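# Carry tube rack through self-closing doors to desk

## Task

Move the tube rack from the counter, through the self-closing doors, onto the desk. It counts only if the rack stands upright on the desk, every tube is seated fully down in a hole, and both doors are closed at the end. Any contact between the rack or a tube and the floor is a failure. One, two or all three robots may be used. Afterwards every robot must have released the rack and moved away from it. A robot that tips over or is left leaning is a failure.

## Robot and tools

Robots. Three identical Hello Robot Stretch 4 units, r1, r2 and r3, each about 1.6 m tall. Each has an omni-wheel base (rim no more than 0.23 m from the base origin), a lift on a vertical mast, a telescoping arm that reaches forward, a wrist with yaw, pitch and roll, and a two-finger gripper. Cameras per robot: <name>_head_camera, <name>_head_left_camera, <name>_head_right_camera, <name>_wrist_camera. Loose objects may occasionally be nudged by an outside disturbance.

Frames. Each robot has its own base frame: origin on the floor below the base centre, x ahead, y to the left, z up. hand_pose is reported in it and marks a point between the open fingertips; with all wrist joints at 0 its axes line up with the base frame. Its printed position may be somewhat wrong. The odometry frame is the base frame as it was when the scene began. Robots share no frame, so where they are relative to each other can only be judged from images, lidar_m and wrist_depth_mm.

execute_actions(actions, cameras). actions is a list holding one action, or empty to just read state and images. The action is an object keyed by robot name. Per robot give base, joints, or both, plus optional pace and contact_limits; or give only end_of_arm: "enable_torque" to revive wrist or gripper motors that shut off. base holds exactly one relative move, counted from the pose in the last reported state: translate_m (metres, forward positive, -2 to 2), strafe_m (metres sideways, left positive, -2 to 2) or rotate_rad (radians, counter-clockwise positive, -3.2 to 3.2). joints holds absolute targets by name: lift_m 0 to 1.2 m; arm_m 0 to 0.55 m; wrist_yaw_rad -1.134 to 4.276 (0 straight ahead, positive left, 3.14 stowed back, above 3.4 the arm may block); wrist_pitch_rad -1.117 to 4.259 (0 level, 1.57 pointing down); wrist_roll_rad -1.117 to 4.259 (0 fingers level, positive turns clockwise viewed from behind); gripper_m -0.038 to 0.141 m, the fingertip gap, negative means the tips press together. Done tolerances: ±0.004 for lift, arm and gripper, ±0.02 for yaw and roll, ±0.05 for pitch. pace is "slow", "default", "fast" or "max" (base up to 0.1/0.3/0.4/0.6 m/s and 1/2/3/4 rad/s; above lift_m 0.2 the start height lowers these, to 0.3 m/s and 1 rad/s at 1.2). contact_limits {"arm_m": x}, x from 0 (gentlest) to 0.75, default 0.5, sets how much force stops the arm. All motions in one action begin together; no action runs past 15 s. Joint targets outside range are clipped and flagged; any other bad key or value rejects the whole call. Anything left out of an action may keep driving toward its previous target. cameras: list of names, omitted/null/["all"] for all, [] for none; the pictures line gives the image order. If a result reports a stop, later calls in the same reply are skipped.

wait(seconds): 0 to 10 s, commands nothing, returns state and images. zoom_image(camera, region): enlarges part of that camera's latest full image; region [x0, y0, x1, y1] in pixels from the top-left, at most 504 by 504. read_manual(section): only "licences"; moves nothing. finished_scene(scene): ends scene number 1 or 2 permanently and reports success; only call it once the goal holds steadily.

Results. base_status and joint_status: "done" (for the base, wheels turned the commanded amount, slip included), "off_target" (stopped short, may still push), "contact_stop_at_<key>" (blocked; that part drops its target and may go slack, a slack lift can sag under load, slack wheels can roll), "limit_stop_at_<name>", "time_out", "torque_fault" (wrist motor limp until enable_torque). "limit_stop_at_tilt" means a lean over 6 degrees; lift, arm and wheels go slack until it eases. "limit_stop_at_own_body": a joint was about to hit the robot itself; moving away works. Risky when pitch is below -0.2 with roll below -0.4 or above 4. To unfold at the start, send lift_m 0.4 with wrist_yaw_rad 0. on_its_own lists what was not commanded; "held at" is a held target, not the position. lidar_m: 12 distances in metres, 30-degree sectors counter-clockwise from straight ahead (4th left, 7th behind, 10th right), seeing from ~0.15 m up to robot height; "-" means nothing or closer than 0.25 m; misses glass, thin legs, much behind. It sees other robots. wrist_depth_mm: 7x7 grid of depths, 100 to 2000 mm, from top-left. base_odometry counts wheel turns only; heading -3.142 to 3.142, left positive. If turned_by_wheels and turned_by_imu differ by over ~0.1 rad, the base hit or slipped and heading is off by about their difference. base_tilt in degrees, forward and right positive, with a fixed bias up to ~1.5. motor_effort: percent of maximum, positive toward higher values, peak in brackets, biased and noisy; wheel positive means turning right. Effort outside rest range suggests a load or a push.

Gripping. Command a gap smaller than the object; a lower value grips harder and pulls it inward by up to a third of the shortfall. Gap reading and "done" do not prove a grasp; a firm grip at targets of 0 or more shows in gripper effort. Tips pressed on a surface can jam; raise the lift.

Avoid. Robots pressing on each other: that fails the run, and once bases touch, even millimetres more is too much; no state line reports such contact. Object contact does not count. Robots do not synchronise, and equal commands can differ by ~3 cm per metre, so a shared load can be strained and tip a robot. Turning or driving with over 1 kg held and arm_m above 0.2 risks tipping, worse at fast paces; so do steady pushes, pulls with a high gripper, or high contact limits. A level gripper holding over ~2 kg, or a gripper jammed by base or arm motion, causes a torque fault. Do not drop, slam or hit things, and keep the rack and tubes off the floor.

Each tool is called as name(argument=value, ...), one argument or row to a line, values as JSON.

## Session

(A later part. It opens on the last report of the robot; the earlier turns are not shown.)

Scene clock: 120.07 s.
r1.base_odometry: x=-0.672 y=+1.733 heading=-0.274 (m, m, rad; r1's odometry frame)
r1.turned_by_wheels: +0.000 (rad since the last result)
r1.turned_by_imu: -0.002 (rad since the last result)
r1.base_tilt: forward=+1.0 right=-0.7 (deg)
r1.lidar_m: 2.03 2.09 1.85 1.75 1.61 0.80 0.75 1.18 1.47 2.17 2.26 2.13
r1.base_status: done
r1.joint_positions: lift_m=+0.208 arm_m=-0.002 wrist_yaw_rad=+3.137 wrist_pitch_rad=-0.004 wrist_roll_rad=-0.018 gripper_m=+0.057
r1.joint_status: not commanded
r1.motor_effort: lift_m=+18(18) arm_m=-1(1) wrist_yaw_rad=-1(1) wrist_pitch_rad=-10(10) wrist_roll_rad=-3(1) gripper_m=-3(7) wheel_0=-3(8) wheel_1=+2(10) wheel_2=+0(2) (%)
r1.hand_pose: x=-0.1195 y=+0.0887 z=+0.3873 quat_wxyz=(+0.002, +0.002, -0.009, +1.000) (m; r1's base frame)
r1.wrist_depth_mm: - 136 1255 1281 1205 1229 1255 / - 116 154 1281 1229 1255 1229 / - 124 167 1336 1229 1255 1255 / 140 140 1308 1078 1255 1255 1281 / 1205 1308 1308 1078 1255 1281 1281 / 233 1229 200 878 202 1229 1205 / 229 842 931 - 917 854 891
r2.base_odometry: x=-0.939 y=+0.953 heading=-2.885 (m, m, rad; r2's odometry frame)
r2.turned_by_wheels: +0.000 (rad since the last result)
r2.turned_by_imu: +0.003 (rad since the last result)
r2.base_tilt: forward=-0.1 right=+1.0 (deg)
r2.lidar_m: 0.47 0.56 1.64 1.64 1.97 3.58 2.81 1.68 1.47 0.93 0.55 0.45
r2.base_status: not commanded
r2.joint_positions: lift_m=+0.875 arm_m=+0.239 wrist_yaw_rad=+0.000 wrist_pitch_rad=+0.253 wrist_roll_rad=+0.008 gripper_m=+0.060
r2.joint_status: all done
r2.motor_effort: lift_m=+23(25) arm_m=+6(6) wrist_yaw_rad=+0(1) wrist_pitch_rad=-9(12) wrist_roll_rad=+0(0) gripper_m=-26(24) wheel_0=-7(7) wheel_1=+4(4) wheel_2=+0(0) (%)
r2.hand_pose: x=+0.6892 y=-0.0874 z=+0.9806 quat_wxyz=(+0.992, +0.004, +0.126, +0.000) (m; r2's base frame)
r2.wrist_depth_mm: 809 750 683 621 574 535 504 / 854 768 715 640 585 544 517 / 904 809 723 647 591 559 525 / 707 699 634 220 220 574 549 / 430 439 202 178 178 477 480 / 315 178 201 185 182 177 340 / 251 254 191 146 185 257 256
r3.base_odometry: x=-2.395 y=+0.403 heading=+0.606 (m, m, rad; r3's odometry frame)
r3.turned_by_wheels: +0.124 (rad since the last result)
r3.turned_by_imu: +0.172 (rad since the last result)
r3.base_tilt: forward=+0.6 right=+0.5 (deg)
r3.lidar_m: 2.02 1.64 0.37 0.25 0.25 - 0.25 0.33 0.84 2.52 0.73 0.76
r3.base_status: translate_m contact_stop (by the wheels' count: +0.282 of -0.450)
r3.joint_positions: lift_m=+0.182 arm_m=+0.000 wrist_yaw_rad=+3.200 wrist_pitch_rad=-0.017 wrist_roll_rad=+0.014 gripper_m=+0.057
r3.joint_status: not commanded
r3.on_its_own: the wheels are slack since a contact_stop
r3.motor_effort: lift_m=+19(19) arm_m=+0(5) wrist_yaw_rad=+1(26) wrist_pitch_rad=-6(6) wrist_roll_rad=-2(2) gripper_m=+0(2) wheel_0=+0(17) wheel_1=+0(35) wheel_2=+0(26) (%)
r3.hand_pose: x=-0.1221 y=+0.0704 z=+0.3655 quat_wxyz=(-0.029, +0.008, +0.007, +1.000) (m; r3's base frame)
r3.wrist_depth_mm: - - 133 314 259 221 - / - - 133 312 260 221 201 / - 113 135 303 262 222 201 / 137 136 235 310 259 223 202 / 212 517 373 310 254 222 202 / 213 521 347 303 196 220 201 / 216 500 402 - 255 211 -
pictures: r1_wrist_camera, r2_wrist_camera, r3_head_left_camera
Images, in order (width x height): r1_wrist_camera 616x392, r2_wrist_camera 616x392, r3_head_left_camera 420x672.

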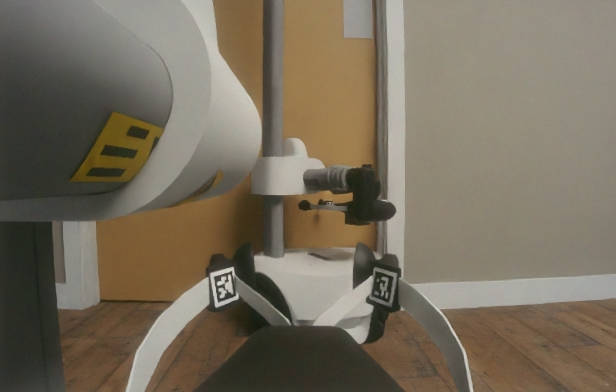

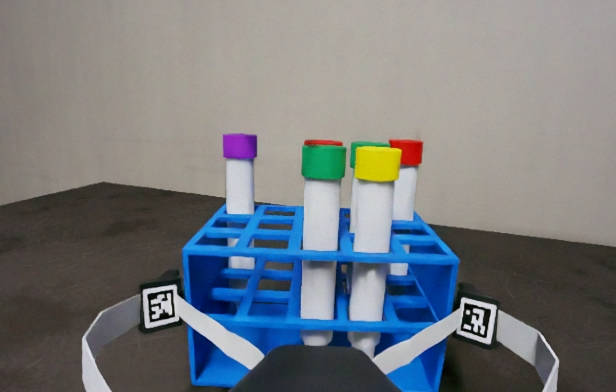

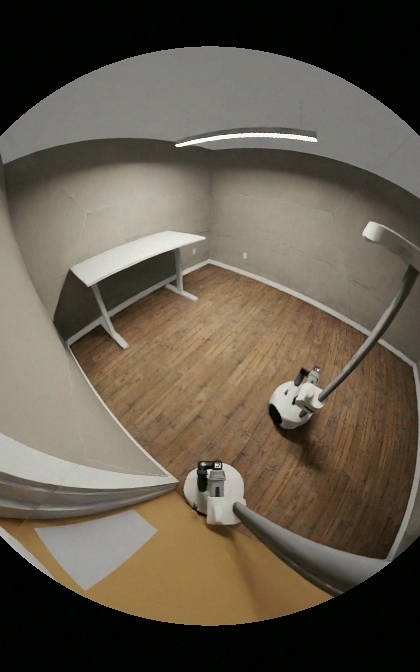

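execute_actions(
  actions=[
    {"r2":{"joints":{"arm_m":0.0,"lift_m":0.89}},"r3":{"base":{"rotate_rad":-0.57}}},
  ],
  cameras=[],
)

execute_actions(
  actions=[
    {"r2":{"base":{"translate_m":-0.15}},"r3":{"base":{"strafe_m":-0.03}}},
  ],
  cameras=["r3_head_left_camera"],
)

execute_actions(
  actions=[
    {"r2":{"base":{"rotate_rad":-1.88},"pace":"slow"},"r3":{"base":{"translate_m":-0.6},"pace":"slow"}},
  ],
  cameras=["r1_wrist_camera","r2_head_left_camera","r3_head_left_camera"],
)

Scene clock: 127.60 s.
r1.base_odometry: x=-0.672 y=+1.733 heading=-0.274 (m, m, rad; r1's odometry frame)
r1.turned_by_wheels: +0.000 (rad since the last result)
r1.turned_by_imu: -0.001 (rad since the last result)
r1.base_tilt: forward=+1.0 right=-0.7 (deg)
r1.lidar_m: 2.04 2.09 1.83 1.75 1.60 0.80 0.74 1.19 1.52 2.16 2.26 2.14
r1.base_status: not commanded
r1.joint_positions: lift_m=+0.208 arm_m=-0.002 wrist_yaw_rad=+3.137 wrist_pitch_rad=-0.004 wrist_roll_rad=-0.018 gripper_m=+0.057
r1.joint_status: not commanded
r1.motor_effort: lift_m=+18(18) arm_m=-1(1) wrist_yaw_rad=-1(1) wrist_pitch_rad=-9(9) wrist_roll_rad=+0(2) gripper_m=+1(1) wheel_0=-3(2) wheel_1=+2(1) wheel_2=+0(0) (%)
r1.hand_pose: x=-0.1195 y=+0.0887 z=+0.3873 quat_wxyz=(+0.002, +0.002, -0.009, +1.000) (m; r1's base frame)
r1.wrist_depth_mm: - 137 1281 1281 1205 1229 1205 / - 117 154 1308 1229 1205 1255 / - 124 167 1308 1255 1255 1281 / 140 140 1281 1098 1255 1255 1255 / 1182 1308 1281 1182 1281 1255 1281 / 233 1255 201 878 202 1229 1205 / 229 854 931 - 931 842 878
r2.base_odometry: x=-0.939 y=+0.953 heading=-2.885 (m, m, rad; r2's odometry frame)
r2.turned_by_wheels: +0.000 (rad since the last result)
r2.turned_by_imu: +0.002 (rad since the last result)
r2.base_tilt: forward=+0.0 right=+1.1 (deg)
r2.lidar_m: 0.41 0.58 1.63 1.64 1.96 3.57 2.82 1.68 1.47 0.92 0.55 0.45
r2.base_status: not commanded
r2.joint_positions: lift_m=+0.890 arm_m=+0.002 wrist_yaw_rad=+0.000 wrist_pitch_rad=+0.254 wrist_roll_rad=+0.008 gripper_m=+0.060
r2.joint_status: all done
joint sent to its limit — the command would take r2.arm_m past its lower limit, so that joint was sent only as far as its limit.
r2.motor_effort: lift_m=+23(22) arm_m=-6(4) wrist_yaw_rad=-1(1) wrist_pitch_rad=-11(11) wrist_roll_rad=+0(0) gripper_m=-25(24) wheel_0=-6(7) wheel_1=+4(4) wheel_2=+0(0) (%)
r2.hand_pose: x=+0.4525 y=-0.0874 z=+0.9955 quat_wxyz=(+0.992, +0.004, +0.127, -0.001) (m; r2's base frame)
r2.wrist_depth_mm: 1118 1025 917 842 768 723 668 / 1160 1025 946 891 798 741 691 / 1205 1098 976 891 798 759 715 / 750 768 707 220 220 768 723 / 469 484 203 179 178 521 530 / 382 179 200 185 182 178 373 / 433 353 191 146 185 281 283
r3.base_odometry: x=-2.395 y=+0.403 heading=+0.038 (m, m, rad; r3's odometry frame)
r3.turned_by_wheels: -0.568 (rad since the last result)
r3.turned_by_imu: -0.584 (rad since the last result)
r3.base_tilt: forward=+0.5 right=+0.3 (deg)
r3.lidar_m: 0.72 2.13 1.64 0.41 0.25 0.25 - 0.25 0.31 0.78 2.50 0.74
r3.base_status: done
r3.joint_positions: lift_m=+0.182 arm_m=+0.000 wrist_yaw_rad=+3.200 wrist_pitch_rad=-0.017 wrist_roll_rad=+0.014 gripper_m=+0.057
r3.joint_status: not commanded
r3.motor_effort: lift_m=+19(19) arm_m=+0(0) wrist_yaw_rad=+2(1) wrist_pitch_rad=-6(7) wrist_roll_rad=-2(2) gripper_m=-3(3) wheel_0=-4(9) wheel_1=+10(15) wheel_2=+14(16) (%)
r3.hand_pose: x=-0.1221 y=+0.0705 z=+0.3655 quat_wxyz=(-0.029, +0.008, +0.007, +1.000) (m; r3's base frame)
r3.wrist_depth_mm: - - 133 310 304 296 - / - - 133 314 303 297 229 / - 113 135 312 306 298 229 / 137 135 236 312 307 298 228 / 212 330 322 314 307 300 227 / 212 334 319 315 196 291 229 / 216 332 327 - 309 264 -
pictures: none
No camera images: the call's "cameras" was empty. Leave "cameras" out to get every camera's image.

Scene clock: 129.43 s.
r1.base_odometry: x=-0.672 y=+1.733 heading=-0.274 (m, m, rad; r1's odometry frame)
r1.turned_by_wheels: +0.000 (rad since the last result)
r1.turned_by_imu: +0.000 (rad since the last result)
r1.base_tilt: forward=+1.0 right=-0.8 (deg)
r1.lidar_m: 2.03 2.10 1.81 1.75 1.61 0.82 0.75 1.17 1.47 2.17 2.24 2.14
r1.base_status: not commanded
r1.joint_positions: lift_m=+0.208 arm_m=-0.002 wrist_yaw_rad=+3.137 wrist_pitch_rad=-0.004 wrist_roll_rad=-0.018 gripper_m=+0.057
r1.joint_status: not commanded
r1.motor_effort: lift_m=+18(18) arm_m=-1(1) wrist_yaw_rad=+0(1) wrist_pitch_rad=-9(10) wrist_roll_rad=+0(1) gripper_m=-4(3) wheel_0=-3(3) wheel_1=+2(1) wheel_2=+0(0) (%)
r1.hand_pose: x=-0.1195 y=+0.0887 z=+0.3873 quat_wxyz=(+0.002, +0.002, -0.009, +1.000) (m; r1's base frame)
r1.wrist_depth_mm: - 136 1281 1281 1205 1205 1255 / - 116 154 1308 1205 1229 1255 / - 124 167 1308 1229 1255 1255 / 140 140 1281 1098 1281 1281 1255 / 1182 1281 1308 1182 1255 1255 1281 / 234 1281 202 866 202 1255 1205 / 229 831 931 - 931 842 878
r2.base_odometry: x=-0.794 y=+0.991 heading=-2.886 (m, m, rad; r2's odometry frame)
r2.turned_by_wheels: -0.001 (rad since the last result)
r2.turned_by_imu: +0.001 (rad since the last result)
r2.base_tilt: forward=-0.1 right=+1.2 (deg)
r2.lidar_m: 0.39 0.74 1.69 1.69 2.03 3.46 2.74 1.62 1.44 1.45 0.72 0.51
r2.base_status: done
r2.joint_positions: lift_m=+0.890 arm_m=+0.002 wrist_yaw_rad=+0.000 wrist_pitch_rad=+0.254 wrist_roll_rad=+0.008 gripper_m=+0.060
r2.joint_status: not commanded
r2.motor_effort: lift_m=+23(23) arm_m=-6(6) wrist_yaw_rad=-1(1) wrist_pitch_rad=-7(10) wrist_roll_rad=+3(0) gripper_m=-22(24) wheel_0=-6(12) wheel_1=-4(7) wheel_2=+4(16) (%)
r2.hand_pose: x=+0.4525 y=-0.0874 z=+0.9955 quat_wxyz=(+0.992, +0.004, +0.127, -0.001) (m; r2's base frame)
r2.wrist_depth_mm: 1255 1205 1078 991 917 842 798 / 1366 1229 1098 1008 931 854 798 / 1464 1281 1138 1060 931 891 842 / 741 759 699 220 221 878 842 / 597 525 202 179 178 521 535 / 640 179 200 185 184 178 375 / 676 591 191 147 185 394 347
r3.base_odometry: x=-2.394 y=+0.373 heading=+0.038 (m, m, rad; r3's odometry frame)
r3.turned_by_wheels: +0.000 (rad since the last result)
r3.turned_by_imu: +0.000 (rad since the last result)
r3.base_tilt: forward=+0.7 right=+0.5 (deg)
r3.lidar_m: 0.71 2.17 1.67 0.45 0.27 0.25 - 0.25 0.31 0.77 2.47 0.76
r3.base_status: done
r3.joint_positions: lift_m=+0.182 arm_m=+0.000 wrist_yaw_rad=+3.200 wrist_pitch_rad=-0.017 wrist_roll_rad=+0.014 gripper_m=+0.057
r3.joint_status: not commanded
r3.motor_effort: lift_m=+19(19) arm_m=+0(0) wrist_yaw_rad=+1(2) wrist_pitch_rad=-7(6) wrist_roll_rad=-2(2) gripper_m=-3(3) wheel_0=+3(5) wheel_1=-4(29) wheel_2=+2(12) (%)
r3.hand_pose: x=-0.1221 y=+0.0705 z=+0.3655 quat_wxyz=(-0.029, +0.008, +0.007, +1.000) (m; r3's base frame)
r3.wrist_depth_mm: - - 133 310 304 296 - / - - 133 314 304 298 259 / - 113 135 314 307 298 259 / 137 135 236 314 307 300 260 / 213 332 322 315 306 301 263 / 213 334 320 317 196 301 262 / 216 334 329 - 309 300 -
pictures: r3_head_left_camera
Images, in order (width x height): r3_head_left_camera 420x672.

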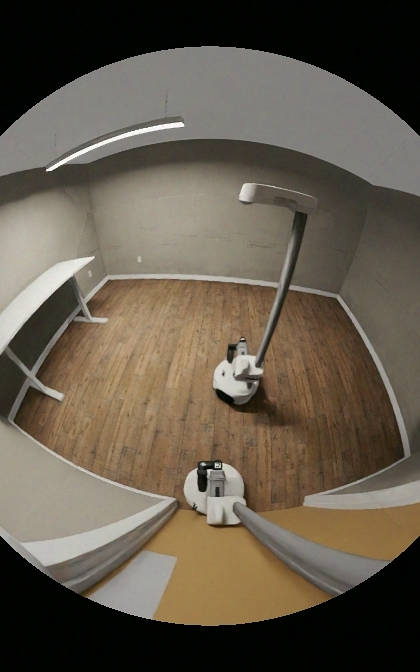

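Scene clock: 136.70 s.
r1.base_odometry: x=-0.672 y=+1.733 heading=-0.274 (m, m, rad; r1's odometry frame)
r1.turned_by_wheels: +0.000 (rad since the last result)
r1.turned_by_imu: -0.001 (rad since the last result)
r1.base_tilt: forward=+1.0 right=-0.7 (deg)
r1.lidar_m: 2.03 2.11 1.83 1.75 1.60 1.14 1.32 1.24 1.49 2.18 2.25 2.11
r1.base_status: not commanded
r1.joint_positions: lift_m=+0.208 arm_m=-0.002 wrist_yaw_rad=+3.137 wrist_pitch_rad=-0.004 wrist_roll_rad=-0.018 gripper_m=+0.057
r1.joint_status: not commanded
r1.motor_effort: lift_m=+18(18) arm_m=-1(1) wrist_yaw_rad=-1(1) wrist_pitch_rad=-8(9) wrist_roll_rad=+2(0) gripper_m=-1(2) wheel_0=-2(3) wheel_1=+1(1) wheel_2=+0(0) (%)
r1.hand_pose: x=-0.1195 y=+0.0887 z=+0.3873 quat_wxyz=(+0.002, +0.002, -0.009, +1.000) (m; r1's base frame)
r1.wrist_depth_mm: - 137 1661 - 1229 1205 1229 / - 117 154 - 1229 1255 1229 / - 124 167 - 1255 1255 1255 / 140 140 1537 - 1281 1229 1281 / 1229 1366 1576 1537 1255 1281 1308 / 233 1255 201 1182 203 1281 1205 / 229 842 931 - 946 842 891
r2.base_odometry: x=-0.794 y=+0.991 heading=+1.519 (m, m, rad; r2's odometry frame)
r2.turned_by_wheels: -1.879 (rad since the last result)
r2.turned_by_imu: -1.847 (rad since the last result)
r2.base_tilt: forward=-0.2 right=+1.2 (deg)
r2.lidar_m: 0.42 0.91 0.65 0.60 0.62 0.89 1.69 1.75 2.40 3.45 2.11 0.48
r2.base_status: done
r2.joint_positions: lift_m=+0.890 arm_m=+0.002 wrist_yaw_rad=+0.000 wrist_pitch_rad=+0.254 wrist_roll_rad=+0.008 gripper_m=+0.060
r2.joint_status: not commanded
r2.motor_effort: lift_m=+22(23) arm_m=-6(6) wrist_yaw_rad=+0(2) wrist_pitch_rad=-11(11) wrist_roll_rad=+0(0) gripper_m=-25(26) wheel_0=+7(11) wheel_1=+3(8) wheel_2=+6(10) (%)
r2.hand_pose: x=+0.4525 y=-0.0874 z=+0.9955 quat_wxyz=(+0.992, +0.004, +0.127, -0.001) (m; r2's base frame)
r2.wrist_depth_mm: 1160 1118 1118 1118 1098 1098 1098 / 1182 1160 1160 1182 1118 1138 1098 / 1205 1205 1205 1182 1160 1160 1138 / 1229 1281 1229 220 220 1205 1205 / 1336 1308 203 178 178 1229 1229 / 1366 179 200 185 183 178 1281 / 1430 1430 192 147 185 1336 1281
r3.base_odometry: x=-2.993 y=+0.351 heading=+0.037 (m, m, rad; r3's odometry frame)
r3.turned_by_wheels: +0.000 (rad since the last result)
r3.turned_by_imu: -0.003 (rad since the last result)
r3.base_tilt: forward=+0.7 right=+0.3 (deg)
r3.lidar_m: 1.32 0.42 0.51 0.78 0.86 1.28 0.25 - 0.25 0.25 0.47 3.46
r3.base_status: done
r3.joint_positions: lift_m=+0.182 arm_m=+0.000 wrist_yaw_rad=+3.200 wrist_pitch_rad=-0.017 wrist_roll_rad=+0.014 gripper_m=+0.057
r3.joint_status: not commanded
r3.motor_effort: lift_m=+19(19) arm_m=+0(0) wrist_yaw_rad=+2(2) wrist_pitch_rad=-7(6) wrist_roll_rad=-2(3) gripper_m=-3(4) wheel_0=-6(18) wheel_1=-14(32) wheel_2=+14(26) (%)
r3.hand_pose: x=-0.1221 y=+0.0705 z=+0.3655 quat_wxyz=(-0.029, +0.008, +0.007, +1.000) (m; r3's base frame)
r3.wrist_depth_mm: - - 133 424 1863 1756 1182 / - - 134 430 1921 1808 1182 / - 113 134 433 1863 1808 1182 / 137 135 235 - 1921 1808 1182 / 212 315 355 1708 1921 1756 1160 / 213 310 347 433 196 1255 1078 / 216 304 364 - 831 831 866
pictures: r1_wrist_camera, r2_head_left_camera, r3_head_left_camera
Images, in order (width x height): r1_wrist_camera 616x392, r2_head_left_camera 420x672, r3_head_left_camera 420x672.

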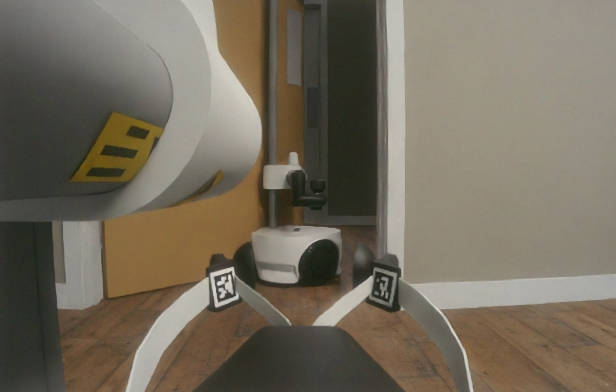

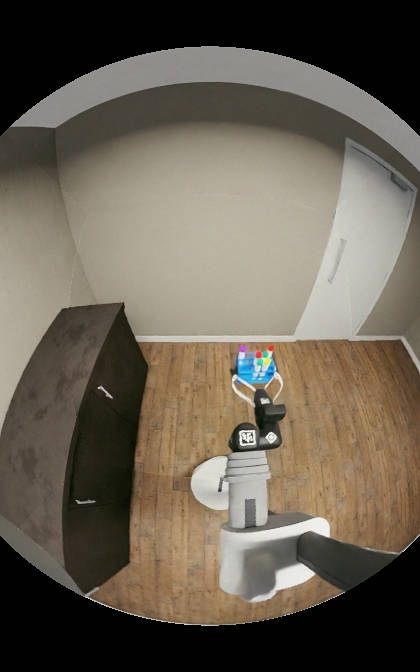

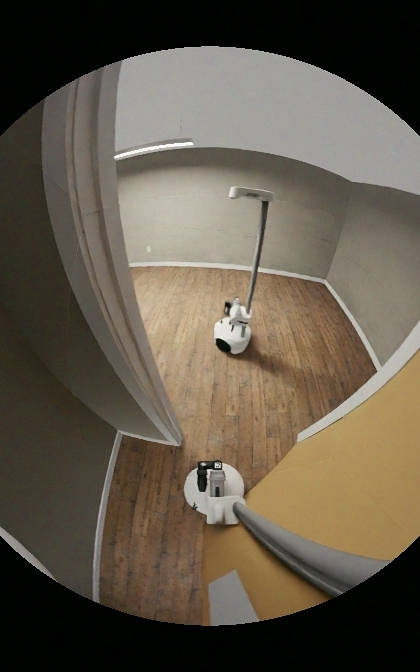

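execute_actions(
  actions=[
    {"r2":{"base":{"translate_m":-0.3}},"r3":{"base":{"rotate_rad":0.58},"pace":"slow"}},
  ],
  cameras=[],
)

execute_actions(
  actions=[
    {"r1":{"base":{"translate_m":-0.4}},"r2":{"base":{"strafe_m":-0.9}},"r3":{"base":{"translate_m":-0.35},"pace":"slow"}},
  ],
  cameras=[],
)

execute_actions(
  actions=[
    {"r3":{"base":{"rotate_rad":0.5},"pace":"slow"}},
  ],
  cameras=["r1_wrist_camera","r3_head_right_camera","r3_wrist_camera"],
)

Scene clock: 145.60 s.
r1.base_odometry: x=-0.672 y=+1.733 heading=-0.274 (m, m, rad; r1's odometry frame)
r1.turned_by_wheels: +0.000 (rad since the last result)
r1.turned_by_imu: -0.001 (rad since the last result)
r1.base_tilt: forward=+1.0 right=-0.8 (deg)
r1.lidar_m: 2.02 2.10 1.84 1.74 1.61 1.12 1.32 1.23 1.50 2.18 2.26 2.12
r1.base_status: not commanded
r1.joint_positions: lift_m=+0.208 arm_m=-0.002 wrist_yaw_rad=+3.137 wrist_pitch_rad=-0.004 wrist_roll_rad=-0.018 gripper_m=+0.057
r1.joint_status: not commanded
r1.motor_effort: lift_m=+18(18) arm_m=-1(1) wrist_yaw_rad=-1(1) wrist_pitch_rad=-11(8) wrist_roll_rad=-2(0) gripper_m=-2(2) wheel_0=-3(3) wheel_1=+2(2) wheel_2=+0(0) (%)
r1.hand_pose: x=-0.1195 y=+0.0887 z=+0.3873 quat_wxyz=(+0.002, +0.002, -0.009, +1.000) (m; r1's base frame)
r1.wrist_depth_mm: - 137 1661 - 1229 1255 1229 / - 117 154 - 1229 1229 1255 / - 124 167 - 1229 1281 1281 / 140 140 1576 1708 1255 1255 1255 / 1205 1397 1576 1537 1281 1281 1281 / 234 1255 201 1182 202 1281 1229 / 229 854 931 - 946 842 891
r2.base_odometry: x=-0.809 y=+0.691 heading=+1.518 (m, m, rad; r2's odometry frame)
r2.turned_by_wheels: +0.000 (rad since the last result)
r2.turned_by_imu: +0.003 (rad since the last result)
r2.base_tilt: forward=-0.2 right=+1.3 (deg)
r2.lidar_m: 0.39 0.92 0.63 0.61 0.63 1.44 1.37 1.43 1.99 3.45 2.49 0.45
r2.base_status: done
r2.joint_positions: lift_m=+0.890 arm_m=+0.002 wrist_yaw_rad=+0.000 wrist_pitch_rad=+0.254 wrist_roll_rad=+0.008 gripper_m=+0.060
r2.joint_status: not commanded
r2.motor_effort: lift_m=+22(22) arm_m=-6(5) wrist_yaw_rad=+1(0) wrist_pitch_rad=-10(12) wrist_roll_rad=+1(1) gripper_m=-24(24) wheel_0=-6(12) wheel_1=-2(7) wheel_2=+3(17) (%)
r2.hand_pose: x=+0.4525 y=-0.0874 z=+0.9956 quat_wxyz=(+0.992, +0.004, +0.127, -0.001) (m; r2's base frame)
r2.wrist_depth_mm: 1430 1397 1397 1366 1397 1397 1366 / 1464 1499 1464 1430 1430 1397 1366 / 1499 1499 1464 1499 1430 1430 1430 / 976 1618 1576 220 198 1499 1499 / 976 1661 202 178 179 1576 1576 / 1025 179 200 183 183 178 1618 / 1042 1537 192 146 185 1576 1576
r3.base_odometry: x=-2.992 y=+0.351 heading=+0.616 (m, m, rad; r3's odometry frame)
r3.turned_by_wheels: +0.578 (rad since the last result)
r3.turned_by_imu: +0.588 (rad since the last result)
r3.base_tilt: forward=+0.6 right=+0.5 (deg)
r3.lidar_m: 0.41 0.53 0.78 0.88 1.33 0.25 - 0.25 0.25 0.51 1.36 1.31
r3.base_status: done
r3.joint_positions: lift_m=+0.182 arm_m=+0.000 wrist_yaw_rad=+3.200 wrist_pitch_rad=-0.017 wrist_roll_rad=+0.014 gripper_m=+0.057
r3.joint_status: not commanded
r3.motor_effort: lift_m=+19(19) arm_m=+0(0) wrist_yaw_rad=+1(2) wrist_pitch_rad=-6(6) wrist_roll_rad=-2(2) gripper_m=-4(4) wheel_0=-10(11) wheel_1=-15(21) wheel_2=+6(11) (%)
r3.hand_pose: x=-0.1221 y=+0.0704 z=+0.3655 quat_wxyz=(-0.029, +0.008, +0.007, +1.000) (m; r3's base frame)
r3.wrist_depth_mm: - - 133 322 327 1708 1618 / - - 133 324 330 1708 1537 / - 113 135 325 330 1708 1576 / 137 136 235 325 334 1708 1576 / 212 314 319 329 334 1661 1618 / 213 314 319 327 196 1138 1255 / 216 315 320 - 338 820 866
pictures: none
No camera images: the call's "cameras" was empty. Leave "cameras" out to get every camera's image.

Scene clock: 150.37 s.
r1.base_odometry: x=-1.057 y=+1.841 heading=-0.274 (m, m, rad; r1's odometry frame)
r1.turned_by_wheels: +0.000 (rad since the last result)
r1.turned_by_imu: +0.000 (rad since the last result)
r1.base_tilt: forward=+1.0 right=-0.8 (deg)
r1.lidar_m: 2.42 2.48 1.82 1.73 0.99 0.77 1.20 0.95 0.92 2.19 2.26 2.56
r1.base_status: done
r1.joint_positions: lift_m=+0.208 arm_m=-0.002 wrist_yaw_rad=+3.137 wrist_pitch_rad=-0.004 wrist_roll_rad=-0.018 gripper_m=+0.057
r1.joint_status: not commanded
r1.motor_effort: lift_m=+18(18) arm_m=-1(1) wrist_yaw_rad=-1(1) wrist_pitch_rad=-8(9) wrist_roll_rad=-1(1) gripper_m=+0(3) wheel_0=-4(10) wheel_1=-3(9) wheel_2=+5(12) (%)
r1.hand_pose: x=-0.1195 y=+0.0887 z=+0.3873 quat_wxyz=(+0.002, +0.002, -0.009, +1.000) (m; r1's base frame)
r1.wrist_depth_mm: - 136 1756 - - 820 831 / - 116 154 - - 831 831 / - 124 167 - - 831 831 / 140 140 1537 - - 842 842 / 991 1255 1430 - 831 842 854 / 234 1160 200 1229 203 854 854 / 230 842 931 - 866 842 831
r2.base_odometry: x=+0.089 y=+0.645 heading=+1.519 (m, m, rad; r2's odometry frame)
r2.turned_by_wheels: +0.000 (rad since the last result)
r2.turned_by_imu: +0.004 (rad since the last result)
r2.base_tilt: forward=-0.2 right=+1.3 (deg)
r2.lidar_m: 0.41 1.80 1.59 1.52 1.57 1.43 1.36 1.46 1.95 2.56 2.48 0.49
r2.base_status: done
r2.joint_positions: lift_m=+0.890 arm_m=+0.002 wrist_yaw_rad=+0.000 wrist_pitch_rad=+0.254 wrist_roll_rad=+0.008 gripper_m=+0.060
r2.joint_status: not commanded
r2.motor_effort: lift_m=+22(22) arm_m=-5(5) wrist_yaw_rad=+0(0) wrist_pitch_rad=-10(13) wrist_roll_rad=+0(1) gripper_m=-27(24) wheel_0=+5(15) wheel_1=-1(13) wheel_2=+0(4) (%)
r2.hand_pose: x=+0.4525 y=-0.0874 z=+0.9956 quat_wxyz=(+0.992, +0.004, +0.127, -0.001) (m; r2's base frame)
r2.wrist_depth_mm: 1464 1430 1464 1397 1366 1336 1366 / 1464 1464 1430 1464 1397 1430 1397 / 1499 1499 1537 1499 1430 1464 1464 / 1618 1537 1499 220 199 1499 1537 / 1661 1661 203 178 179 1537 1576 / 1708 178 201 184 183 177 1618 / 1576 1537 191 146 185 1576 1661
r3.base_odometry: x=-3.277 y=+0.149 heading=+0.615 (m, m, rad; r3's odometry frame)
r3.turned_by_wheels: +0.000 (rad since the last result)
r3.turned_by_imu: +0.000 (rad since the last result)
r3.base_tilt: forward=+0.6 right=+0.4 (deg)
r3.lidar_m: 0.75 0.96 0.98 1.12 1.63 0.30 0.25 - 0.25 0.27 0.70 1.20
r3.base_status: done
r3.joint_positions: lift_m=+0.182 arm_m=+0.000 wrist_yaw_rad=+3.200 wrist_pitch_rad=-0.017 wrist_roll_rad=+0.014 gripper_m=+0.057
r3.joint_status: not commanded
r3.motor_effort: lift_m=+19(19) arm_m=+0(0) wrist_yaw_rad=+1(2) wrist_pitch_rad=-6(6) wrist_roll_rad=-2(2) gripper_m=-1(3) wheel_0=-6(14) wheel_1=-11(13) wheel_2=+12(22) (%)
r3.hand_pose: x=-0.1221 y=+0.0704 z=+0.3655 quat_wxyz=(-0.029, +0.008, +0.007, +1.000) (m; r3's base frame)
r3.wrist_depth_mm: - - 133 389 1708 1537 1366 / - - 133 389 1756 1576 1397 / - 113 135 397 1708 1499 1366 / 137 136 236 397 1708 1576 1366 / 212 310 342 402 1661 1537 1366 / 213 304 334 397 196 1205 1229 / 216 303 347 - 831 820 866
pictures: none
No camera images: the call's "cameras" was empty. Leave "cameras" out to get every camera's image.

Scene clock: 152.07 s.
r1.base_odometry: x=-1.057 y=+1.841 heading=-0.274 (m, m, rad; r1's odometry frame)
r1.turned_by_wheels: +0.000 (rad since the last result)
r1.turned_by_imu: +0.000 (rad since the last result)
r1.base_tilt: forward=+1.0 right=-0.7 (deg)
r1.lidar_m: 2.42 2.50 1.84 1.73 1.02 0.74 1.20 0.95 0.92 2.19 2.27 2.54
r1.base_status: not commanded
r1.joint_positions: lift_m=+0.208 arm_m=-0.002 wrist_yaw_rad=+3.137 wrist_pitch_rad=-0.004 wrist_roll_rad=-0.018 gripper_m=+0.057
r1.joint_status: not commanded
r1.motor_effort: lift_m=+18(18) arm_m=-1(1) wrist_yaw_rad=-1(1) wrist_pitch_rad=-10(9) wrist_roll_rad=+0(0) gripper_m=-2(2) wheel_0=-4(4) wheel_1=-3(3) wheel_2=+5(5) (%)
r1.hand_pose: x=-0.1195 y=+0.0887 z=+0.3873 quat_wxyz=(+0.002, +0.002, -0.009, +1.000) (m; r1's base frame)
r1.wrist_depth_mm: - 136 1618 - - 809 831 / - 117 154 - - 820 820 / - 124 167 - - 831 842 / 140 140 1499 - - 831 842 / 976 1255 1397 - 854 842 854 / 233 1138 201 1182 203 854 854 / 229 831 931 - 866 831 842
r2.base_odometry: x=+0.089 y=+0.645 heading=+1.519 (m, m, rad; r2's odometry frame)
r2.turned_by_wheels: +0.000 (rad since the last result)
r2.turned_by_imu: +0.001 (rad since the last result)
r2.base_tilt: forward=-0.3 right=+1.1 (deg)
r2.lidar_m: 0.40 1.81 1.59 1.51 1.58 1.44 1.37 1.44 1.99 2.57 2.50 0.46
r2.base_status: not commanded
r2.joint_positions: lift_m=+0.890 arm_m=+0.002 wrist_yaw_rad=+0.000 wrist_pitch_rad=+0.254 wrist_roll_rad=+0.008 gripper_m=+0.060
r2.joint_status: not commanded
r2.motor_effort: lift_m=+22(22) arm_m=-5(6) wrist_yaw_rad=+0(1) wrist_pitch_rad=-11(10) wrist_roll_rad=+0(1) gripper_m=-24(24) wheel_0=+5(5) wheel_1=-1(1) wheel_2=+0(0) (%)
r2.hand_pose: x=+0.4525 y=-0.0874 z=+0.9956 quat_wxyz=(+0.992, +0.004, +0.127, -0.001) (m; r2's base frame)
r2.wrist_depth_mm: 1397 1397 1430 1366 1430 1397 1397 / 1464 1464 1464 1464 1430 1430 1397 / 1537 1499 1499 1464 1464 1464 1464 / 1618 1576 1537 220 220 1537 1499 / 1661 1618 202 179 179 1576 1576 / 1708 179 201 185 183 177 1618 / 1537 1618 190 146 185 1576 1661
r3.base_odometry: x=-3.277 y=+0.149 heading=+1.114 (m, m, rad; r3's odometry frame)
r3.turned_by_wheels: +0.499 (rad since the last result)
r3.turned_by_imu: +0.508 (rad since the last result)
r3.base_tilt: forward=+0.8 right=+0.6 (deg)
r3.lidar_m: 0.93 0.99 1.08 1.61 0.32 0.25 - 0.25 0.25 0.66 1.18 0.73
r3.base_status: done
r3.joint_positions: lift_m=+0.182 arm_m=+0.000 wrist_yaw_rad=+3.200 wrist_pitch_rad=-0.017 wrist_roll_rad=+0.014 gripper_m=+0.057
r3.joint_status: not commanded
r3.motor_effort: lift_m=+19(19) arm_m=+0(0) wrist_yaw_rad=+1(1) wrist_pitch_rad=-6(7) wrist_roll_rad=-2(1) gripper_m=-2(3) wheel_0=-9(9) wheel_1=-12(18) wheel_2=+4(10) (%)
r3.hand_pose: x=-0.1221 y=+0.0704 z=+0.3655 quat_wxyz=(-0.029, +0.008, +0.007, +1.000) (m; r3's base frame)
r3.wrist_depth_mm: - - 133 315 319 320 1464 / - - 134 317 320 320 1464 / - 113 135 320 320 322 1499 / 137 136 236 319 324 324 1499 / 212 319 319 320 324 325 1464 / 212 319 320 324 196 327 1205 / 217 322 320 - 325 329 866
pictures: r1_wrist_camera, r3_head_right_camera, r3_wrist_camera
Images, in order (width x height): r1_wrist_camera 616x392, r3_head_right_camera 420x672, r3_wrist_camera 616x392.

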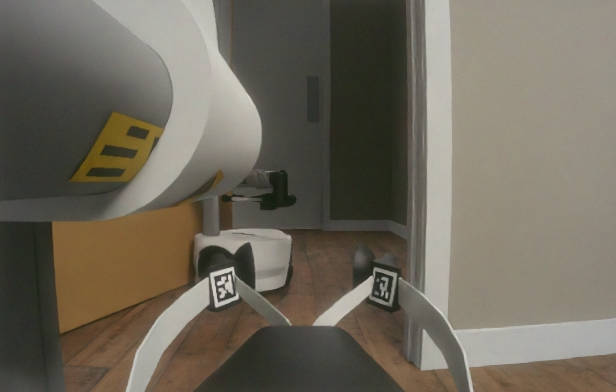

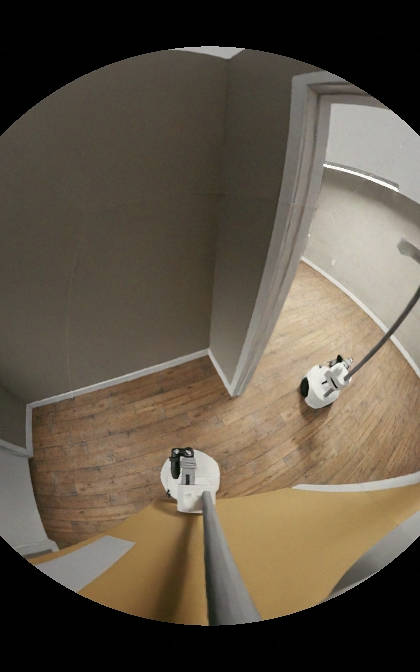

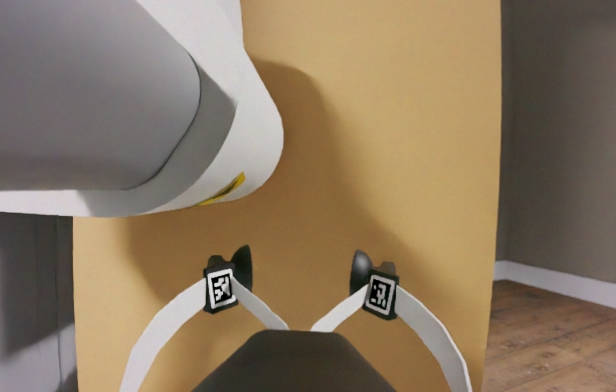

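execute_actions(
  actions=[
    {"r1":{"base":{"rotate_rad":-0.03},"joints":{"wrist_yaw_rad":3.2}},"r3":{"base":{"translate_m":-0.38},"pace":"slow"}},
  ],
  cameras=["r1_wrist_camera","r3_head_right_camera","r3_wrist_camera"],
)

Scene clock: 160.07 s.
r1.base_odometry: x=-1.057 y=+1.841 heading=-0.303 (m, m, rad; r1's odometry frame)
r1.turned_by_wheels: -0.029 (rad since the last result)
r1.turned_by_imu: -0.030 (rad since the last result)
r1.base_tilt: forward=+1.0 right=-0.7 (deg)
r1.lidar_m: 2.41 2.48 1.84 1.75 1.05 0.76 1.43 0.96 0.92 2.19 2.25 2.57
r1.base_status: done
r1.joint_positions: lift_m=+0.208 arm_m=-0.002 wrist_yaw_rad=+3.200 wrist_pitch_rad=-0.004 wrist_roll_rad=-0.018 gripper_m=+0.057
r1.joint_status: all done
r1.motor_effort: lift_m=+18(18) arm_m=-1(1) wrist_yaw_rad=+0(4) wrist_pitch_rad=-10(9) wrist_roll_rad=-2(0) gripper_m=-3(2) wheel_0=+6(6) wheel_1=+3(5) wheel_2=+6(6) (%)
r1.hand_pose: x=-0.1245 y=+0.0705 z=+0.3873 quat_wxyz=(-0.029, +0.002, -0.009, +1.000) (m; r1's base frame)
r1.wrist_depth_mm: - - 135 - - 798 798 / - - 135 - - 809 809 / - 113 137 - - 820 809 / 141 138 219 - - 820 820 / 213 1464 1537 - 1983 809 820 / 211 1160 200 1182 202 831 831 / 209 842 931 - 878 820 820
r2.base_odometry: x=+0.089 y=+0.645 heading=+1.519 (m, m, rad; r2's odometry frame)
r2.turned_by_wheels: +0.000 (rad since the last result)
r2.turned_by_imu: +0.003 (rad since the last result)
r2.base_tilt: forward=-0.1 right=+1.1 (deg)
r2.lidar_m: 0.40 1.81 1.60 1.51 1.54 1.43 1.38 1.44 1.94 2.55 2.51 0.49
r2.base_status: not commanded
r2.joint_positions: lift_m=+0.890 arm_m=+0.002 wrist_yaw_rad=+0.000 wrist_pitch_rad=+0.254 wrist_roll_rad=+0.008 gripper_m=+0.060
r2.joint_status: not commanded
r2.motor_effort: lift_m=+22(22) arm_m=-6(5) wrist_yaw_rad=-1(0) wrist_pitch_rad=-11(10) wrist_roll_rad=-1(0) gripper_m=-25(24) wheel_0=+4(5) wheel_1=-1(0) wheel_2=+0(0) (%)
r2.hand_pose: x=+0.4525 y=-0.0874 z=+0.9956 quat_wxyz=(+0.992, +0.004, +0.127, -0.001) (m; r2's base frame)
r2.wrist_depth_mm: 1430 1430 1430 1397 1397 1336 1336 / 1464 1499 1464 1397 1464 1430 1336 / 1537 1576 1499 1499 1499 1499 1430 / 1576 1576 1576 220 220 1537 1464 / 1661 1661 202 178 179 1576 1537 / 1708 179 201 185 183 178 1618 / 1537 1537 191 146 184 1618 1618
r3.base_odometry: x=-3.445 y=-0.191 heading=+1.114 (m, m, rad; r3's odometry frame)
r3.turned_by_wheels: +0.000 (rad since the last result)
r3.turned_by_imu: +0.063 (rad since the last result)
r3.base_tilt: forward=+0.7 right=+0.3 (deg)
r3.lidar_m: 1.26 1.30 1.45 1.55 1.45 0.27 0.25 - 0.25 0.29 1.38 1.07
r3.base_status: done
r3.joint_positions: lift_m=+0.182 arm_m=+0.000 wrist_yaw_rad=+3.200 wrist_pitch_rad=-0.017 wrist_roll_rad=+0.014 gripper_m=+0.057
r3.joint_status: not commanded
r3.motor_effort: lift_m=+18(21) arm_m=+0(0) wrist_yaw_rad=+2(0) wrist_pitch_rad=-5(7) wrist_roll_rad=-2(2) gripper_m=-4(4) wheel_0=-5(12) wheel_1=-21(22) wheel_2=+21(21) (%)
r3.hand_pose: x=-0.1222 y=+0.0704 z=+0.3657 quat_wxyz=(-0.029, +0.009, +0.007, +1.000) (m; r3's base frame)
r3.wrist_depth_mm: - - 133 362 991 1098 1229 / - - 133 362 991 1118 1229 / - 113 135 364 1008 1138 1229 / 137 135 236 368 1025 1118 1229 / 212 306 327 370 1025 1118 1255 / 213 303 324 368 196 1098 1205 / 216 298 334 - 831 820 866
pictures: r1_wrist_camera, r3_head_right_camera, r3_wrist_camera
Images, in order (width x height): r1_wrist_camera 616x392, r3_head_right_camera 420x672, r3_wrist_camera 616x392.

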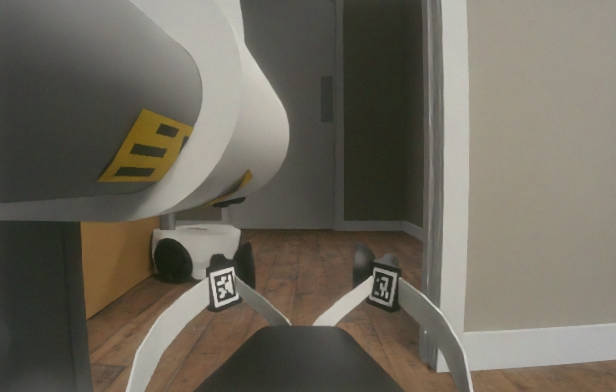

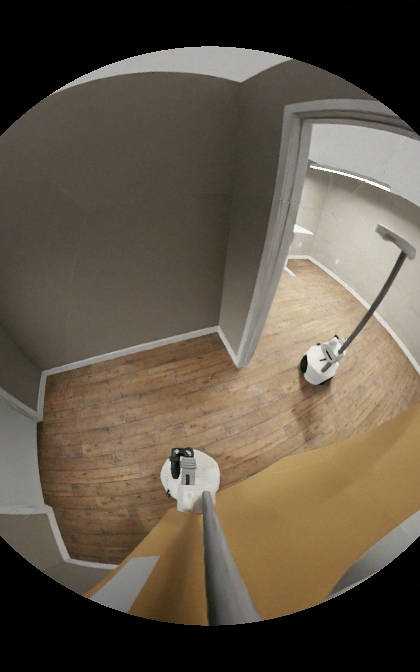

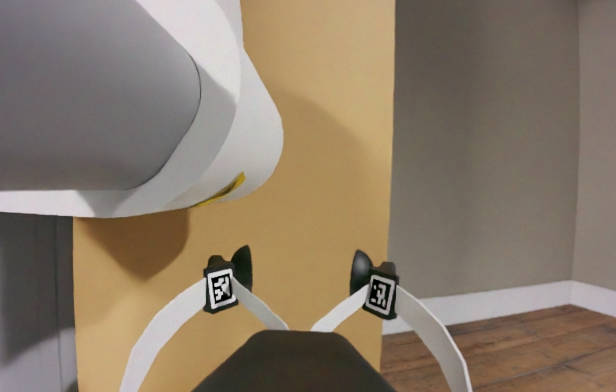

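execute_actions(
  actions=[
    {"r1":{"base":{"translate_m":-1.05},"pace":"fast"},"r3":{"base":{"translate_m":0.005},"pace":"slow"}},
  ],
  cameras=["r1_head_left_camera","r3_head_right_camera"],
)

Scene clock: 171.30 s.
r1.base_odometry: x=-2.059 y=+2.155 heading=-0.303 (m, m, rad; r1's odometry frame)
r1.turned_by_wheels: +0.000 (rad since the last result)
r1.turned_by_imu: +0.000 (rad since the last result)
r1.base_tilt: forward=+1.0 right=-0.7 (deg)
r1.lidar_m: 3.48 0.45 0.36 0.75 0.83 1.14 2.00 0.51 0.50 0.64 0.64 3.07
r1.base_status: done
r1.joint_positions: lift_m=+0.208 arm_m=-0.002 wrist_yaw_rad=+3.200 wrist_pitch_rad=-0.004 wrist_roll_rad=-0.018 gripper_m=+0.057
r1.joint_status: not commanded
r1.motor_effort: lift_m=+18(18) arm_m=-1(1) wrist_yaw_rad=-1(0) wrist_pitch_rad=-9(8) wrist_roll_rad=-1(0) gripper_m=-1(2) wheel_0=-3(9) wheel_1=-2(9) wheel_2=+2(17) (%)
r1.hand_pose: x=-0.1245 y=+0.0705 z=+0.3873 quat_wxyz=(-0.029, +0.002, -0.009, +1.000) (m; r1's base frame)
r1.wrist_depth_mm: - - 135 - - 1576 1078 / - - 135 - - 1576 1098 / - 113 137 - - 1618 1098 / 141 138 219 - - 1661 1098 / 212 - - - - 1576 1118 / 211 768 201 1182 202 1229 1042 / 208 640 917 - 931 842 891
r2.base_odometry: x=+0.089 y=+0.645 heading=+1.519 (m, m, rad; r2's odometry frame)
r2.turned_by_wheels: +0.000 (rad since the last result)
r2.turned_by_imu: +0.002 (rad since the last result)
r2.base_tilt: forward=-0.1 right=+1.2 (deg)
r2.lidar_m: 0.39 1.78 1.57 1.50 1.56 1.44 1.37 1.44 1.96 2.56 2.49 0.48
r2.base_status: not commanded
r2.joint_positions: lift_m=+0.890 arm_m=+0.002 wrist_yaw_rad=+0.000 wrist_pitch_rad=+0.254 wrist_roll_rad=+0.008 gripper_m=+0.060
r2.joint_status: not commanded
r2.motor_effort: lift_m=+22(22) arm_m=-5(6) wrist_yaw_rad=+0(2) wrist_pitch_rad=-10(9) wrist_roll_rad=+1(1) gripper_m=-24(22) wheel_0=+5(5) wheel_1=-1(1) wheel_2=+0(0) (%)
r2.hand_pose: x=+0.4525 y=-0.0874 z=+0.9956 quat_wxyz=(+0.992, +0.004, +0.127, -0.001) (m; r2's base frame)
r2.wrist_depth_mm: 1430 1464 1430 1366 1366 1366 1336 / 1499 1464 1464 1430 1397 1430 1397 / 1499 1537 1537 1464 1464 1397 1430 / 1576 1576 1499 221 220 1499 1464 / 1661 1618 202 178 179 1576 1618 / 1708 178 200 185 183 177 1618 / 1537 1537 191 146 185 1576 1618
r3.base_odometry: x=-3.443 y=-0.186 heading=+1.114 (m, m, rad; r3's odometry frame)
r3.turned_by_wheels: +0.000 (rad since the last result)
r3.turned_by_imu: +0.000 (rad since the last result)
r3.base_tilt: forward=+0.7 right=+0.2 (deg)
r3.lidar_m: 0.54 1.29 1.44 1.54 1.47 0.27 0.25 - 0.25 0.29 4.00 0.46
r3.base_status: done
r3.joint_positions: lift_m=+0.182 arm_m=+0.000 wrist_yaw_rad=+3.200 wrist_pitch_rad=-0.017 wrist_roll_rad=+0.014 gripper_m=+0.057
r3.joint_status: not commanded
r3.motor_effort: lift_m=+18(18) arm_m=+0(0) wrist_yaw_rad=+2(1) wrist_pitch_rad=-6(6) wrist_roll_rad=-2(1) gripper_m=-2(3) wheel_0=+6(7) wheel_1=+0(19) wheel_2=-2(22) (%)
r3.hand_pose: x=-0.1222 y=+0.0704 z=+0.3657 quat_wxyz=(-0.029, +0.009, +0.007, +1.000) (m; r3's base frame)
r3.wrist_depth_mm: - - 133 359 399 1118 1229 / - - 133 362 1008 1118 1205 / - 113 134 364 1008 1138 1229 / 137 135 236 364 1008 1118 1255 / 213 306 329 368 1025 1138 1255 / 212 304 322 366 196 1118 1229 / 216 300 332 - 809 809 878
pictures: r1_head_left_camera, r3_head_right_camera
Images, in order (width x height): r1_head_left_camera 420x672, r3_head_right_camera 420x672.

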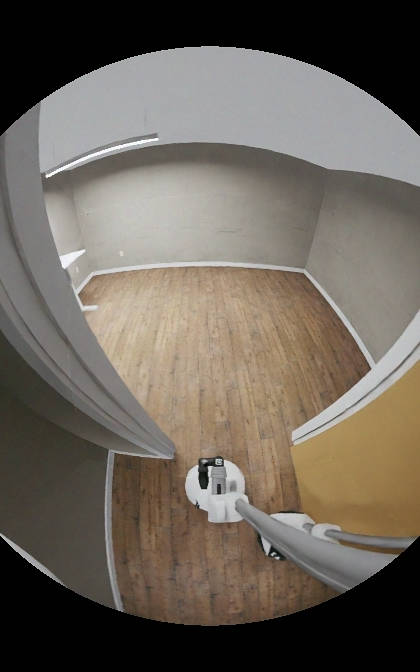

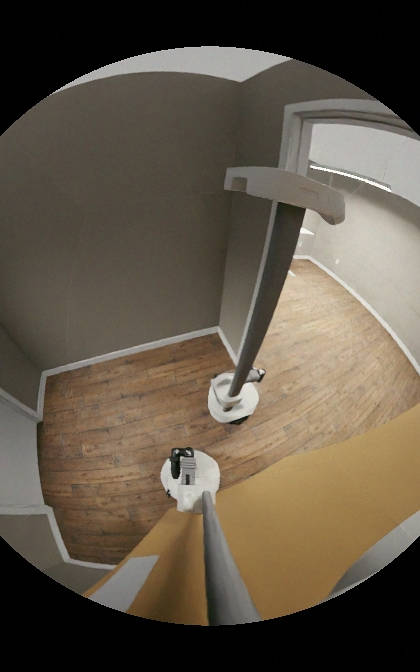

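execute_actions(
  actions=[
    {"r1":{"base":{"strafe_m":0.1},"pace":"fast"}},
  ],
  cameras=[],
)

execute_actions(
  actions=[
    {"r1":{"base":{"translate_m":-1.6},"pace":"max"}},
  ],
  cameras=["r1_head_left_camera","r1_wrist_camera","r3_head_left_camera"],
)

Scene clock: 175.47 s.
r1.base_odometry: x=-2.029 y=+2.250 heading=-0.303 (m, m, rad; r1's odometry frame)
r1.turned_by_wheels: +0.000 (rad since the last result)
r1.turned_by_imu: -0.001 (rad since the last result)
r1.base_tilt: forward=+1.0 right=-0.7 (deg)
r1.lidar_m: 3.47 0.26 0.27 0.71 0.76 0.99 2.00 0.59 0.57 0.74 0.75 3.16
r1.base_status: done
r1.joint_positions: lift_m=+0.208 arm_m=-0.002 wrist_yaw_rad=+3.200 wrist_pitch_rad=-0.004 wrist_roll_rad=-0.018 gripper_m=+0.057
r1.joint_status: not commanded
r1.motor_effort: lift_m=+18(18) arm_m=-1(1) wrist_yaw_rad=-1(1) wrist_pitch_rad=-10(10) wrist_roll_rad=+0(0) gripper_m=-6(0) wheel_0=+0(13) wheel_1=-1(12) wheel_2=+0(2) (%)
r1.hand_pose: x=-0.1245 y=+0.0705 z=+0.3873 quat_wxyz=(-0.029, +0.002, -0.009, +1.000) (m; r1's base frame)
r1.wrist_depth_mm: - - 135 - - 1366 946 / - - 135 - - 1397 960 / - 112 137 - - 1397 960 / 141 138 219 - - 1397 976 / 213 - - - 1983 1366 960 / 210 1255 202 1182 203 1182 931 / 209 842 917 - 904 842 866
r2.base_odometry: x=+0.089 y=+0.645 heading=+1.519 (m, m, rad; r2's odometry frame)
r2.turned_by_wheels: +0.000 (rad since the last result)
r2.turned_by_imu: +0.001 (rad since the last result)
r2.base_tilt: forward=-0.2 right=+1.2 (deg)
r2.lidar_m: 0.41 1.82 1.59 1.51 1.56 1.45 1.37 1.42 1.99 2.55 2.50 0.46
r2.base_status: not commanded
r2.joint_positions: lift_m=+0.890 arm_m=+0.002 wrist_yaw_rad=+0.000 wrist_pitch_rad=+0.254 wrist_roll_rad=+0.008 gripper_m=+0.060
r2.joint_status: not commanded
r2.motor_effort: lift_m=+22(23) arm_m=-5(5) wrist_yaw_rad=-2(0) wrist_pitch_rad=-11(12) wrist_roll_rad=+1(0) gripper_m=-24(25) wheel_0=+5(5) wheel_1=+0(1) wheel_2=+0(0) (%)
r2.hand_pose: x=+0.4525 y=-0.0874 z=+0.9956 quat_wxyz=(+0.992, +0.004, +0.127, -0.001) (m; r2's base frame)
r2.wrist_depth_mm: 1430 1430 1464 1397 1366 1336 1336 / 1464 1464 1464 1464 1430 1397 1397 / 1576 1537 1499 1464 1464 1430 1430 / 1618 1576 1499 222 220 1537 1464 / 1661 1708 203 178 178 1576 1576 / 1756 179 200 184 183 177 1576 / 1576 1576 191 147 185 1618 1661
r3.base_odometry: x=-3.443 y=-0.186 heading=+1.114 (m, m, rad; r3's odometry frame)
r3.turned_by_wheels: +0.000 (rad since the last result)
r3.turned_by_imu: +0.000 (rad since the last result)
r3.base_tilt: forward=+0.6 right=+0.5 (deg)
r3.lidar_m: 0.59 1.31 1.44 1.54 1.46 0.25 0.25 - 0.25 0.31 3.99 0.56
r3.base_status: not commanded
r3.joint_positions: lift_m=+0.182 arm_m=+0.000 wrist_yaw_rad=+3.200 wrist_pitch_rad=-0.017 wrist_roll_rad=+0.014 gripper_m=+0.057
r3.joint_status: not commanded
r3.motor_effort: lift_m=+18(18) arm_m=+0(0) wrist_yaw_rad=+1(1) wrist_pitch_rad=-7(6) wrist_roll_rad=-2(2) gripper_m=-5(3) wheel_0=+6(6) wheel_1=+0(0) wheel_2=-1(2) (%)
r3.hand_pose: x=-0.1222 y=+0.0704 z=+0.3657 quat_wxyz=(-0.029, +0.009, +0.007, +1.000) (m; r3's base frame)
r3.wrist_depth_mm: - - 133 359 399 1098 1229 / - - 133 362 1008 1138 1229 / - 113 135 366 1025 1118 1229 / 137 136 236 366 1025 1118 1255 / 212 307 329 368 1025 1138 1255 / 213 304 324 364 196 1118 1229 / 217 300 332 - 798 820 866
pictures: none
No camera images: the call's "cameras" was empty. Leave "cameras" out to get every camera's image.

Scene clock: 179.63 s.
r1.base_odometry: x=-3.556 y=+2.728 heading=-0.304 (m, m, rad; r1's odometry frame)
r1.turned_by_wheels: +0.000 (rad since the last result)
r1.turned_by_imu: +0.000 (rad since the last result)
r1.base_tilt: forward=+1.0 right=-0.7 (deg)
r1.lidar_m: 1.77 0.97 0.68 0.63 0.61 0.42 0.38 0.47 0.64 1.31 1.18 1.02
r1.base_status: done
r1.joint_positions: lift_m=+0.208 arm_m=-0.002 wrist_yaw_rad=+3.200 wrist_pitch_rad=-0.004 wrist_roll_rad=-0.018 gripper_m=+0.057
r1.joint_status: not commanded
r1.motor_effort: lift_m=+18(18) arm_m=-1(1) wrist_yaw_rad=-1(1) wrist_pitch_rad=-8(9) wrist_roll_rad=+0(1) gripper_m=-2(2) wheel_0=-2(7) wheel_1=-2(12) wheel_2=+0(20) (%)
r1.hand_pose: x=-0.1245 y=+0.0704 z=+0.3873 quat_wxyz=(-0.029, +0.002, -0.009, +1.000) (m; r1's base frame)
r1.wrist_depth_mm: - - 135 521 517 525 521 / - - 135 512 525 525 521 / - 113 136 517 530 521 525 / 141 138 217 535 535 535 535 / 212 621 621 535 535 535 535 / 210 621 201 525 202 539 544 / 209 634 627 - 544 539 539
r2.base_odometry: x=+0.089 y=+0.645 heading=+1.519 (m, m, rad; r2's odometry frame)
r2.turned_by_wheels: +0.000 (rad since the last result)
r2.turned_by_imu: +0.001 (rad since the last result)
r2.base_tilt: forward=-0.2 right=+1.1 (deg)
r2.lidar_m: 0.41 1.82 1.60 1.50 1.59 1.45 1.36 1.43 1.99 2.55 2.49 0.46
r2.base_status: not commanded
r2.joint_positions: lift_m=+0.890 arm_m=+0.002 wrist_yaw_rad=+0.000 wrist_pitch_rad=+0.254 wrist_roll_rad=+0.008 gripper_m=+0.060
r2.joint_status: not commanded
r2.motor_effort: lift_m=+22(22) arm_m=-5(6) wrist_yaw_rad=-1(0) wrist_pitch_rad=-10(11) wrist_roll_rad=+0(0) gripper_m=-22(26) wheel_0=+5(5) wheel_1=-1(1) wheel_2=+0(0) (%)
r2.hand_pose: x=+0.4525 y=-0.0874 z=+0.9956 quat_wxyz=(+0.992, +0.004, +0.127, -0.001) (m; r2's base frame)
r2.wrist_depth_mm: 1397 1430 1397 1366 1397 1366 1336 / 1464 1499 1464 1430 1430 1397 1397 / 1537 1537 1464 1464 1430 1499 1464 / 1618 1576 1576 221 220 1537 1464 / 1661 1618 202 179 178 1537 1537 / 1808 179 201 185 183 178 1708 / 1537 1576 191 146 185 1537 1618
r3.base_odometry: x=-3.443 y=-0.186 heading=+1.114 (m, m, rad; r3's odometry frame)
r3.turned_by_wheels: +0.000 (rad since the last result)
r3.turned_by_imu: +0.000 (rad since the last result)
r3.base_tilt: forward=+0.8 right=+0.4 (deg)
r3.lidar_m: 1.26 1.29 1.05 0.99 1.45 0.25 0.25 - 0.25 0.31 4.00 1.08
r3.base_status: not commanded
r3.joint_positions: lift_m=+0.182 arm_m=+0.000 wrist_yaw_rad=+3.200 wrist_pitch_rad=-0.017 wrist_roll_rad=+0.014 gripper_m=+0.057
r3.joint_status: not commanded
r3.motor_effort: lift_m=+18(18) arm_m=+0(0) wrist_yaw_rad=+2(2) wrist_pitch_rad=-6(6) wrist_roll_rad=-2(2) gripper_m=-5(4) wheel_0=+6(6) wheel_1=+0(0) wheel_2=-2(2) (%)
r3.hand_pose: x=-0.1222 y=+0.0704 z=+0.3657 quat_wxyz=(-0.029, +0.009, +0.007, +1.000) (m; r3's base frame)
r3.wrist_depth_mm: - - 133 359 399 1118 1255 / - - 133 362 991 1138 1205 / - 113 135 364 1008 1118 1229 / 137 136 235 366 1025 1118 1255 / 211 306 327 370 1042 1118 1255 / 213 303 325 368 196 1118 1229 / 216 300 334 - 798 820 878
pictures: r1_head_left_camera, r1_wrist_camera, r3_head_left_camera
Images, in order (width x height): r1_head_left_camera 420x672, r1_wrist_camera 616x392, r3_head_left_camera 420x672.

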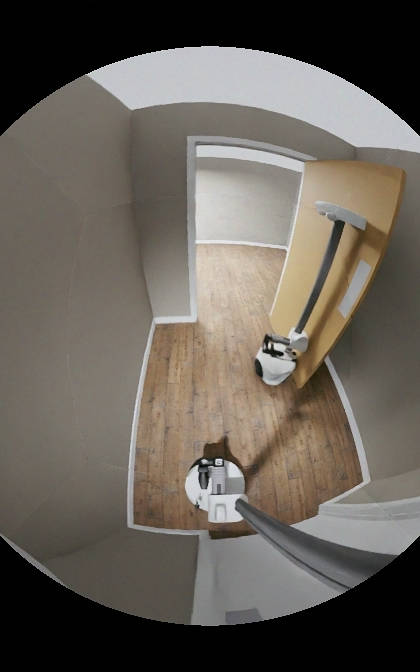

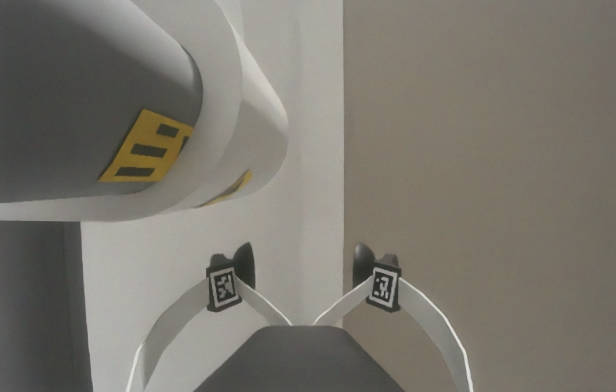

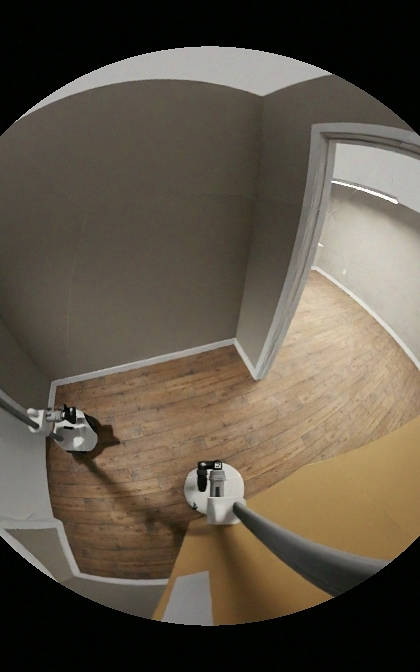

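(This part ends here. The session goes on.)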